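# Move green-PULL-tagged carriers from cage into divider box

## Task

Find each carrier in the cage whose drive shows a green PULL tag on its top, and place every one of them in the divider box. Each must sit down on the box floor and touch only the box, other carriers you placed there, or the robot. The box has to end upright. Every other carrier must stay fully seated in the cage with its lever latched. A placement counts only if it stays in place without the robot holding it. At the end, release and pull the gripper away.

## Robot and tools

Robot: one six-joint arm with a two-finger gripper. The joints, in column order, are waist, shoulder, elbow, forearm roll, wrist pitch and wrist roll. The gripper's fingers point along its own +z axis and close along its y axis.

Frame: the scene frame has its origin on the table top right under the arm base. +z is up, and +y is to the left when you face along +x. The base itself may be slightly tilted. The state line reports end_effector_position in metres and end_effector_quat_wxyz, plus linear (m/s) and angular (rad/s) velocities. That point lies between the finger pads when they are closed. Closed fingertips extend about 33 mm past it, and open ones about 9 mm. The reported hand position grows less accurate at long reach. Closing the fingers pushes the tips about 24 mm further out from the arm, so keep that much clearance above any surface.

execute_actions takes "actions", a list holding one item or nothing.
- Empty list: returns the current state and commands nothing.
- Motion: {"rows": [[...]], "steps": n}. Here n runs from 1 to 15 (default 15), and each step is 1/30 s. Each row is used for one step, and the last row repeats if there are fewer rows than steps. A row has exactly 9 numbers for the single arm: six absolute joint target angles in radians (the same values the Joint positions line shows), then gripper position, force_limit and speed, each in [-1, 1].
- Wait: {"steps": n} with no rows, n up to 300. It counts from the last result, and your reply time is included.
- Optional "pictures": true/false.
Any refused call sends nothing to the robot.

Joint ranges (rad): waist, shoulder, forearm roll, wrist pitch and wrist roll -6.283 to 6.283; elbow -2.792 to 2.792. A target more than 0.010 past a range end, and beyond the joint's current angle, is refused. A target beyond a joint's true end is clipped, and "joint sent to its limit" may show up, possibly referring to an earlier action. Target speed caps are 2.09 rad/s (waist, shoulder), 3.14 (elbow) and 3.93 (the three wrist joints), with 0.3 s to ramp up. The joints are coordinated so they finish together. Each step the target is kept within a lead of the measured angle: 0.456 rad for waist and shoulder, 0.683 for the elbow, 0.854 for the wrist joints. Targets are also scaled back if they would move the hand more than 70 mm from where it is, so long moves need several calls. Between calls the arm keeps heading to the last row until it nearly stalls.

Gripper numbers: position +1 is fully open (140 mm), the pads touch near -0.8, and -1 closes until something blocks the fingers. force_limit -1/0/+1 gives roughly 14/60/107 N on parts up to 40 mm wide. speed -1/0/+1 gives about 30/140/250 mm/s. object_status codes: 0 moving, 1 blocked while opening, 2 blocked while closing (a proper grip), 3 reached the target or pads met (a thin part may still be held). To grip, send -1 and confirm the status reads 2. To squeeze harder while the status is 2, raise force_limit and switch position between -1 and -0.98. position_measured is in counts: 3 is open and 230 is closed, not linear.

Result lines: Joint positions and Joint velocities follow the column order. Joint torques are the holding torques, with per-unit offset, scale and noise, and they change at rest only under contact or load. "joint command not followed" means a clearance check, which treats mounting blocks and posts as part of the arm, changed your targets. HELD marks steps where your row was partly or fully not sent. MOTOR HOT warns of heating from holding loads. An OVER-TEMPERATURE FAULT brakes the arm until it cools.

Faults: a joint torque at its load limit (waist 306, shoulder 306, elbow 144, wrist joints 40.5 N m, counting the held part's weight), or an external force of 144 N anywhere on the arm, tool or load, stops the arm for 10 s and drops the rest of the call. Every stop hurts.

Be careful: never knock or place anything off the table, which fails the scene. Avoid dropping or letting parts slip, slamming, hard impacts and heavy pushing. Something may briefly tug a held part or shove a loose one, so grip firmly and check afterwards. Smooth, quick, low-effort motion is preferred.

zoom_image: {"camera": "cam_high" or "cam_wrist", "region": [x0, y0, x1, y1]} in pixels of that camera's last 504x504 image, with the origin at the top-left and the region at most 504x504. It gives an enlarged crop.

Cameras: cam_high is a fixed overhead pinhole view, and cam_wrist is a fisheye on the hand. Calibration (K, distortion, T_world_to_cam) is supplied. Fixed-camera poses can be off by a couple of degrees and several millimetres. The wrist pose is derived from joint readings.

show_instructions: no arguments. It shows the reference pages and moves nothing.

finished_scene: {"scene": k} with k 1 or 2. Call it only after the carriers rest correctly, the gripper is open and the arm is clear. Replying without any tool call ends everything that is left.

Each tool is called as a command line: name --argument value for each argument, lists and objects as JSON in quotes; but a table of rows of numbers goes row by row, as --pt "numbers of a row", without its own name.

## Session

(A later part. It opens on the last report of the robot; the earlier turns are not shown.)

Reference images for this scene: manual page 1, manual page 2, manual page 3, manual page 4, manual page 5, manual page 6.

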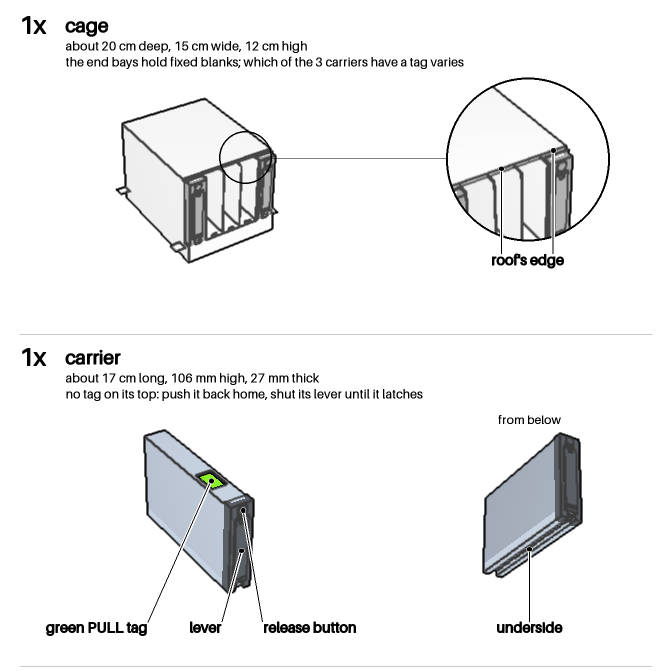

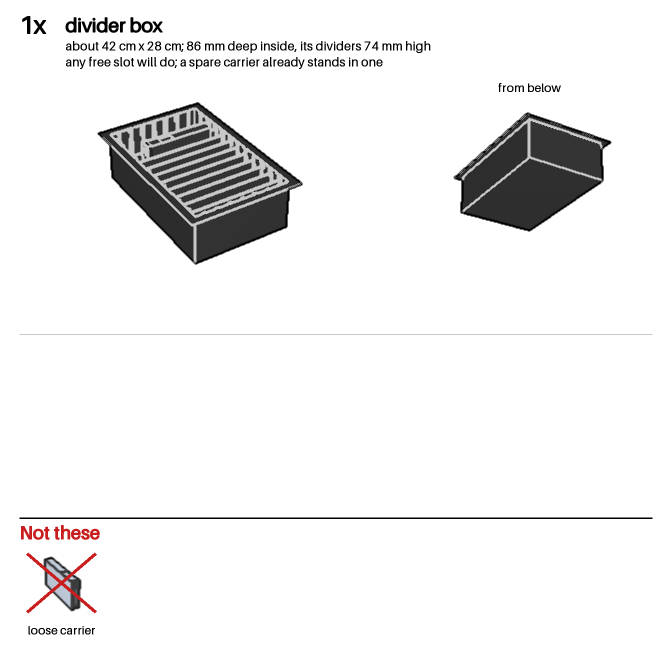

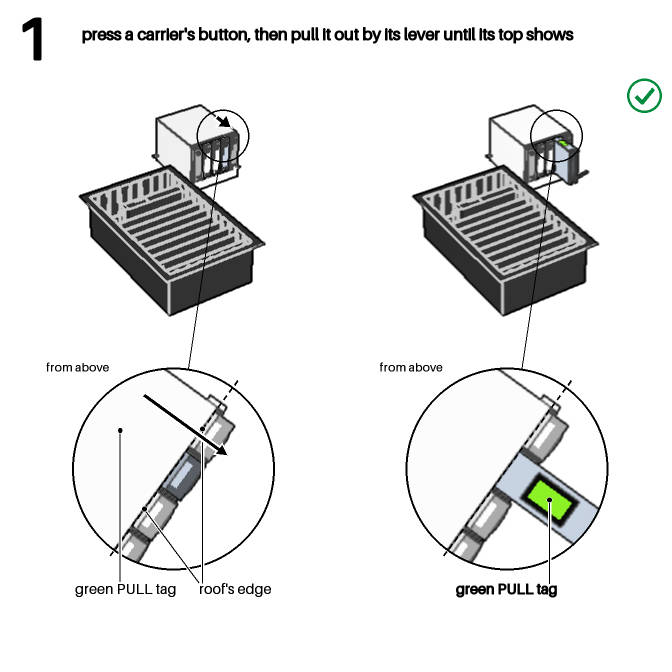

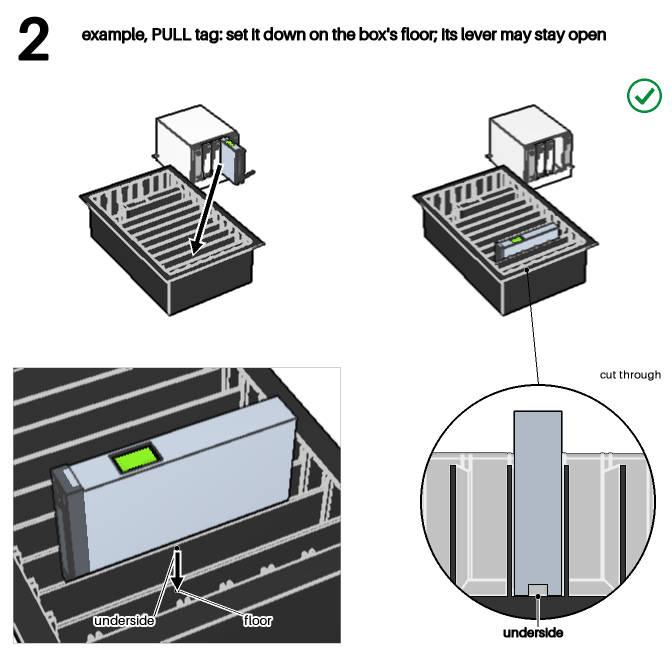

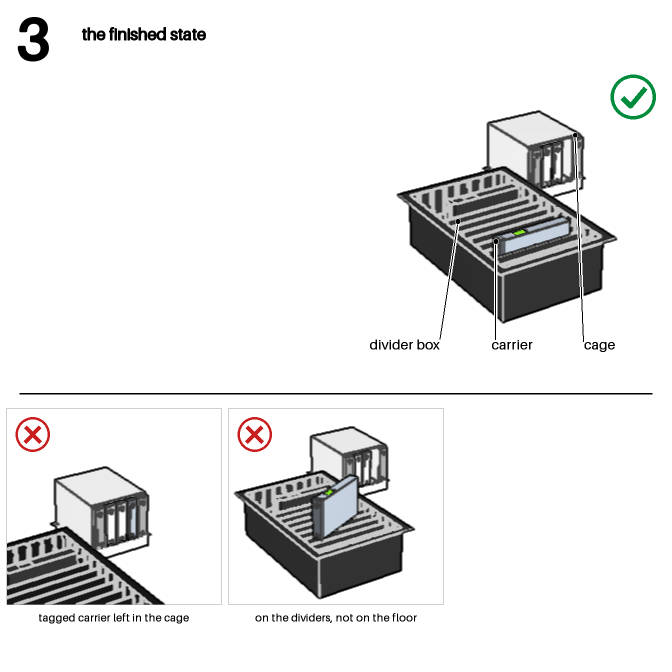

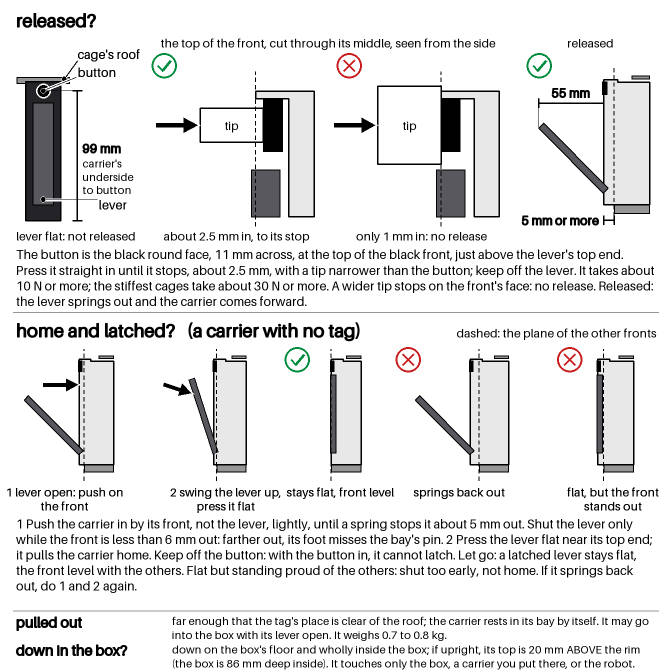

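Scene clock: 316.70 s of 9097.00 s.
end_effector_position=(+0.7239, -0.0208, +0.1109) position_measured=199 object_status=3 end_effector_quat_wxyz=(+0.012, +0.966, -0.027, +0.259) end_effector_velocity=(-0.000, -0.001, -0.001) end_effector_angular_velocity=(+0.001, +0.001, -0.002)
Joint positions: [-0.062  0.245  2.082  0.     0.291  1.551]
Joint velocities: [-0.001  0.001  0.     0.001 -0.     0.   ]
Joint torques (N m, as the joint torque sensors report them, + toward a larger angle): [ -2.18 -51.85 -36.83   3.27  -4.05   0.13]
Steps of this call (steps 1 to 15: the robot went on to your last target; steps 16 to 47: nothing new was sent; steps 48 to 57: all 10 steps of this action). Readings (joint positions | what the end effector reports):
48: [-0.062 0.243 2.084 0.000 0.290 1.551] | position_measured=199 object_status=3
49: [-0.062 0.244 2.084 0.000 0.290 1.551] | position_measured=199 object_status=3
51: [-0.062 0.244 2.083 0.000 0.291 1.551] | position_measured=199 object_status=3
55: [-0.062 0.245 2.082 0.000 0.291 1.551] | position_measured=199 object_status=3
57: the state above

execute_actions --actions '[{"rows":[[-0.0622,0.2458,2.0811,0,0.2911,1.5507,-0.55,0,0],[-0.0622,0.2461,2.0807,0,0.2912,1.5507,-0.55,0,0],[-0.0622,0.2465,2.0801,0,0.2914,1.5507,-0.55,0,0]],"steps":9}]' --pictures false

Scene clock: 317.90 s of 9097.00 s.
end_effector_position=(+0.7248, -0.0209, +0.1109) position_measured=199 object_status=3 end_effector_quat_wxyz=(+0.012, +0.966, -0.027, +0.259) end_effector_velocity=(+0.000, -0.001, -0.000) end_effector_angular_velocity=(+0.001, +0.000, -0.002)
Joint positions: [-0.062  0.246  2.08   0.     0.291  1.551]
Joint velocities: [-0.002  0.    -0.001  0.     0.001  0.   ]
Joint torques (N m, as the joint torque sensors report them, + toward a larger angle): [ -2.64 -50.68 -38.82   3.26  -5.57   0.15]
Steps of this call (steps 1 to 15: the robot went on to your last target; steps 16 to 27: nothing new was sent; steps 28 to 36: all 9 steps of this action). Readings (joint positions | what the end effector reports):
28: [-0.062 0.245 2.082 0.000 0.291 1.551] | position_measured=199 object_status=3
29: [-0.062 0.246 2.081 0.000 0.291 1.551] | position_measured=199 object_status=3
31: [-0.062 0.246 2.081 0.000 0.291 1.551] | position_measured=199 object_status=3
35: [-0.062 0.246 2.080 0.000 0.291 1.551] | position_measured=199 object_status=3
36: the state above

execute_actions --actions '[{"rows":[[-0.0622,0.2469,2.0796,0,0.2915,1.5507,-0.55,0,0],[-0.0622,0.2472,2.0792,0,0.2916,1.5507,-0.55,0,0],[-0.0622,0.2475,2.0788,0,0.2917,1.5507,-0.55,0,0]],"steps":9}]' --pictures false

Scene clock: 319.60 s of 9097.00 s.
end_effector_position=(+0.7255, -0.0209, +0.1109) position_measured=199 object_status=3 end_effector_quat_wxyz=(+0.012, +0.966, -0.027, +0.259) end_effector_velocity=(+0.000, -0.000, -0.000) end_effector_angular_velocity=(-0.000, -0.000, -0.000)
Joint positions: [-0.062  0.247  2.079  0.     0.292  1.551]
Joint velocities: [-0.  0. -0.  0.  0. -0.]
Joint torques (N m, as the joint torque sensors report them, + toward a larger angle): [ -3.07 -47.69 -40.55   3.34  -6.65   0.17]
Steps of this call (steps 1 to 15: the robot went on to your last target; steps 16 to 42: nothing new was sent; steps 43 to 51: all 9 steps of this action). Readings (joint positions | what the end effector reports):
43: [-0.062 0.247 2.080 0.000 0.291 1.551] | position_measured=199 object_status=3
44: [-0.062 0.247 2.080 0.000 0.291 1.551] | position_measured=199 object_status=3
46: [-0.062 0.247 2.079 0.000 0.292 1.551] | position_measured=199 object_status=3
50: [-0.062 0.247 2.079 0.000 0.292 1.551] | position_measured=199 object_status=3
51: the state above

execute_actions --actions '[{"rows":[[-0.0622,0.2479,2.0783,0,0.2918,1.5507,-0.55,0,0],[-0.0622,0.2482,2.0779,0,0.2919,1.5507,-0.55,0,0],[-0.0622,0.2485,2.0775,0,0.2920,1.5507,-0.55,0,0]],"steps":9}]' --pictures false

Scene clock: 320.83 s of 9097.00 s.
end_effector_position=(+0.7262, -0.0210, +0.1109) position_measured=199 object_status=3 end_effector_quat_wxyz=(+0.012, +0.966, -0.027, +0.259) end_effector_velocity=(+0.000, +0.001, -0.000) end_effector_angular_velocity=(+0.000, -0.000, +0.000)
Joint positions: [-0.062  0.248  2.078  0.     0.292  1.551]
Joint velocities: [ 0.001  0.    -0.     0.001 -0.     0.   ]
Joint torques (N m, as the joint torque sensors report them, + toward a larger angle): [ -3.37 -41.01 -47.08   3.41 -10.87   0.52]
Steps of this call (steps 1 to 15: the robot went on to your last target; steps 16 to 28: nothing new was sent; steps 29 to 37: all 9 steps of this action). Readings (joint positions | what the end effector reports):
29: [-0.062 0.248 2.079 0.000 0.292 1.551] | position_measured=199 object_status=3
30: [-0.062 0.248 2.079 0.000 0.292 1.551] | position_measured=199 object_status=3
32: [-0.062 0.248 2.078 0.000 0.292 1.551] | position_measured=199 object_status=3
36: [-0.062 0.248 2.078 0.000 0.292 1.551] | position_measured=199 object_status=3
37: the state above

Hard stop. Back off and check.

execute_actions --actions '[{"rows":[[-0.0622,0.2475,2.0789,0,0.2917,1.5507,-0.55,0,0],[-0.0622,0.2461,2.0807,0,0.2912,1.5507,-0.55,0,0],[-0.0622,0.2440,2.0835,0,0.2905,1.5507,-0.55,0,0],[-0.0623,0.2410,2.0875,0,0.2895,1.5506,-0.55,0,0],[-0.0623,0.2375,2.0923,0,0.2882,1.5506,-0.55,0,0],[-0.0624,0.2335,2.0977,0,0.2869,1.5505,-0.55,0,0],[-0.0624,0.2297,2.1028,0,0.2856,1.5505,-0.55,0,0],[-0.0624,0.2256,2.1083,0,0.2842,1.5505,-0.55,0,0]],"steps":14}]'

Scene clock: 323.33 s of 9097.00 s.
end_effector_position=(+0.7097, -0.0197, +0.1111) position_measured=199 object_status=3 end_effector_quat_wxyz=(+0.012, +0.966, -0.027, +0.259) end_effector_velocity=(-0.003, +0.000, -0.001) end_effector_angular_velocity=(-0.001, +0.001, +0.001)
Joint positions: [-0.062  0.226  2.108  0.     0.284  1.551]
Joint velocities: [ 0.    -0.003  0.005 -0.    -0.001 -0.002]
Joint torques (N m, as the joint torque sensors report them, + toward a larger angle): [ -2.36 -54.43 -30.56   3.32  -1.21  -0.22]
Steps of this call (steps 1 to 15: the robot went on to your last target; steps 16 to 61: nothing new was sent; steps 62 to 75: all 14 steps of this action). Readings (joint positions | what the end effector reports):
62: [-0.062 0.249 2.078 0.000 0.292 1.551] | position_measured=199 object_status=3
63: [-0.062 0.248 2.078 0.000 0.292 1.551] | position_measured=199 object_status=3
65: [-0.062 0.247 2.080 0.000 0.291 1.551] | position_measured=199 object_status=3
69: [-0.062 0.235 2.095 0.000 0.287 1.551] | position_measured=199 object_status=3
75: the state above
camera_calibration (this result's frames):
cam_wrist: T_world_to_cam=[[-0.264781, -0.957207, -0.116816, 0.184429], [-0.927946, 0.285873, -0.239151, 0.701974], [0.262311, 0.0450767, -0.96393, 0.0975272], [0, 0, 0, 1]] pos_world=[0.674645, -0.0285342, 0.283431]

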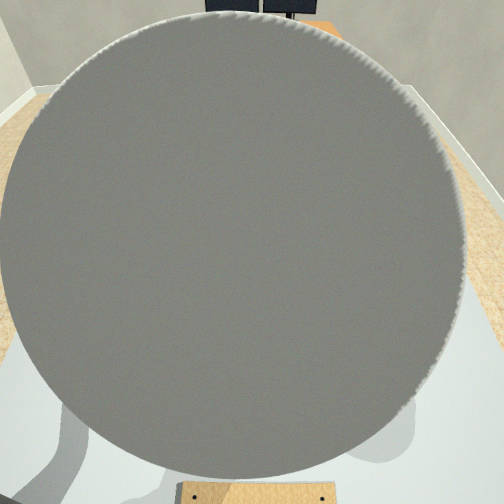

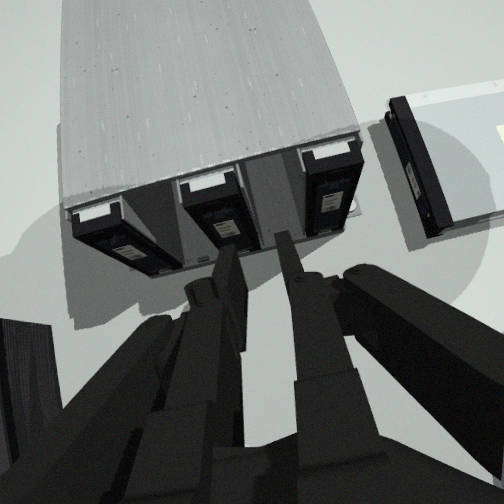

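execute_actions --actions '[{"rows":[[-0.0624,0.218,2.104,0,0.31,1.55,-0.55,0,0],[-0.0624,0.208,2.092,0,0.36,1.55,-0.55,0,0],[-0.0624,0.198,2.074,0,0.42,1.55,-0.55,0,0],[-0.07,0.188,2.054,0,0.49,1.55,-0.55,0,0],[-0.085,0.178,2.034,0,0.56,1.55,-0.55,0,0],[-0.105,0.168,2.014,0,0.63,1.55,-0.55,0,0],[-0.13,0.158,1.994,0,0.70,1.55,-0.55,0,0],[-0.16,0.149,1.974,0,0.77,1.55,-0.55,0,0],[-0.195,0.141,1.954,0,0.84,1.55,-0.55,0,0],[-0.23,0.133,1.935,0,0.91,1.55,-0.55,0,0],[-0.265,0.126,1.918,0,0.98,1.55,-0.55,0,0],[-0.30,0.120,1.903,0,1.04,1.55,-0.55,0,0],[-0.335,0.115,1.891,0,1.09,1.55,-0.55,0,0],[-0.37,0.111,1.882,0,1.13,1.55,-0.55,0,0],[-0.42,0.1086,1.8765,0,1.1565,1.55,-0.55,0,0]],"steps":15}]' --pictures false

execute_actions --actions '[{"steps":12}]'

Scene clock: 326.40 s of 9097.00 s.
end_effector_position=(+0.6319, -0.1033, +0.1846) position_measured=199 object_status=3 end_effector_quat_wxyz=(+0.011, +0.990, -0.097, +0.103) end_effector_velocity=(-0.242, -0.352, +0.161) end_effector_angular_velocity=(+0.148, +0.673, -0.617)
Joint positions: [-0.202  0.145  1.96  -0.     0.828  1.55 ]
Joint velocities: [-0.618 -0.124 -0.288  0.     1.1    0.   ]
Joint torques (N m, as the joint torque sensors report them, + toward a larger angle): [ -6.1  -52.61 -32.36   3.58  -0.18  -0.1 ]
Steps of this call (steps 1 to 15: the robot went on to your last target; steps 16 to 77: nothing new was sent; steps 78 to 92: all 15 steps of this action). Readings (joint positions | what the end effector reports):
78: [-0.062 0.226 2.108 0.000 0.284 1.550] | position_measured=199 object_status=3
79: [-0.062 0.224 2.108 0.000 0.290 1.550] | position_measured=199 object_status=3
81: [-0.062 0.215 2.099 -0.000 0.333 1.550] | position_measured=199 object_status=3
85: [-0.073 0.185 2.048 -0.000 0.512 1.550] | position_measured=199 object_status=3
92: the state above

Scene clock: 326.80 s of 9097.00 s.
end_effector_position=(+0.5405, -0.2119, +0.2391) position_measured=199 object_status=3 end_effector_quat_wxyz=(-0.001, +0.979, -0.204, +0.001) end_effector_velocity=(-0.025, -0.019, +0.013) end_effector_angular_velocity=(+0.021, +0.046, -0.047)
Joint positions: [-0.419  0.109  1.877 -0.     1.154  1.55 ]
Joint velocities: [-0.047 -0.008 -0.016  0.     0.074  0.   ]
Joint torques (N m, as the joint torque sensors report them, + toward a larger angle): [  8.69 -43.26 -31.24   3.99  -0.32  -0.14]
Steps of this call (steps 1 to 12: the robot went on to your last target). Readings (joint positions | what the end effector reports):
1: [-0.223 0.141 1.951 -0.000 0.863 1.550] | position_measured=199 object_status=3
2: [-0.244 0.137 1.943 -0.000 0.895 1.550] | position_measured=199 object_status=3
4: [-0.287 0.130 1.927 -0.000 0.959 1.550] | position_measured=199 object_status=3
8: [-0.374 0.116 1.894 -0.000 1.087 1.550] | position_measured=199 object_status=3
12: the state above
camera_calibration (this result's frames):
cam_wrist: T_world_to_cam=[[-0.61057, -0.791939, -0.00601725, 0.166061], [-0.76455, 0.587438, 0.265291, 0.485533], [-0.20656, 0.166579, -0.96415, 0.553208], [0, 0, 0, 1]] pos_world=[0.586877, -0.245863, 0.405567]

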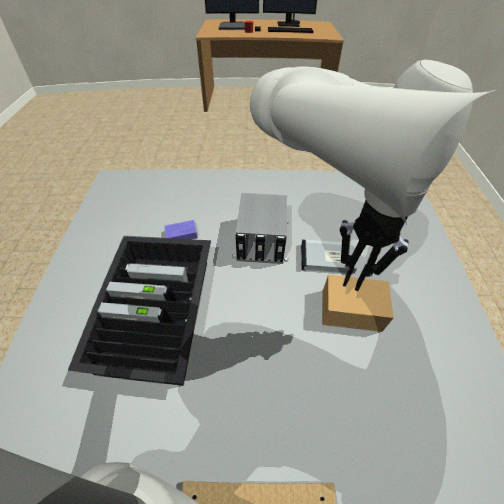

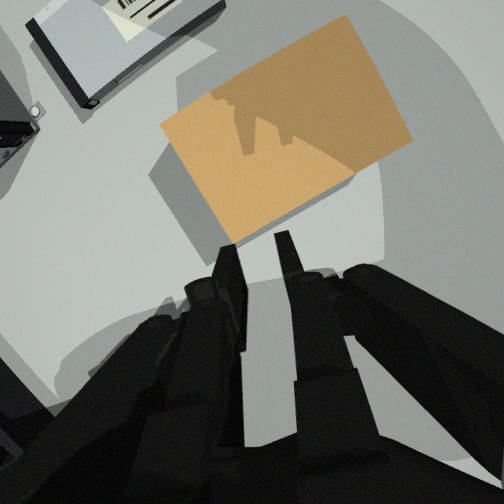

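finished_scene --scene 2

The scene is finished: the task was done.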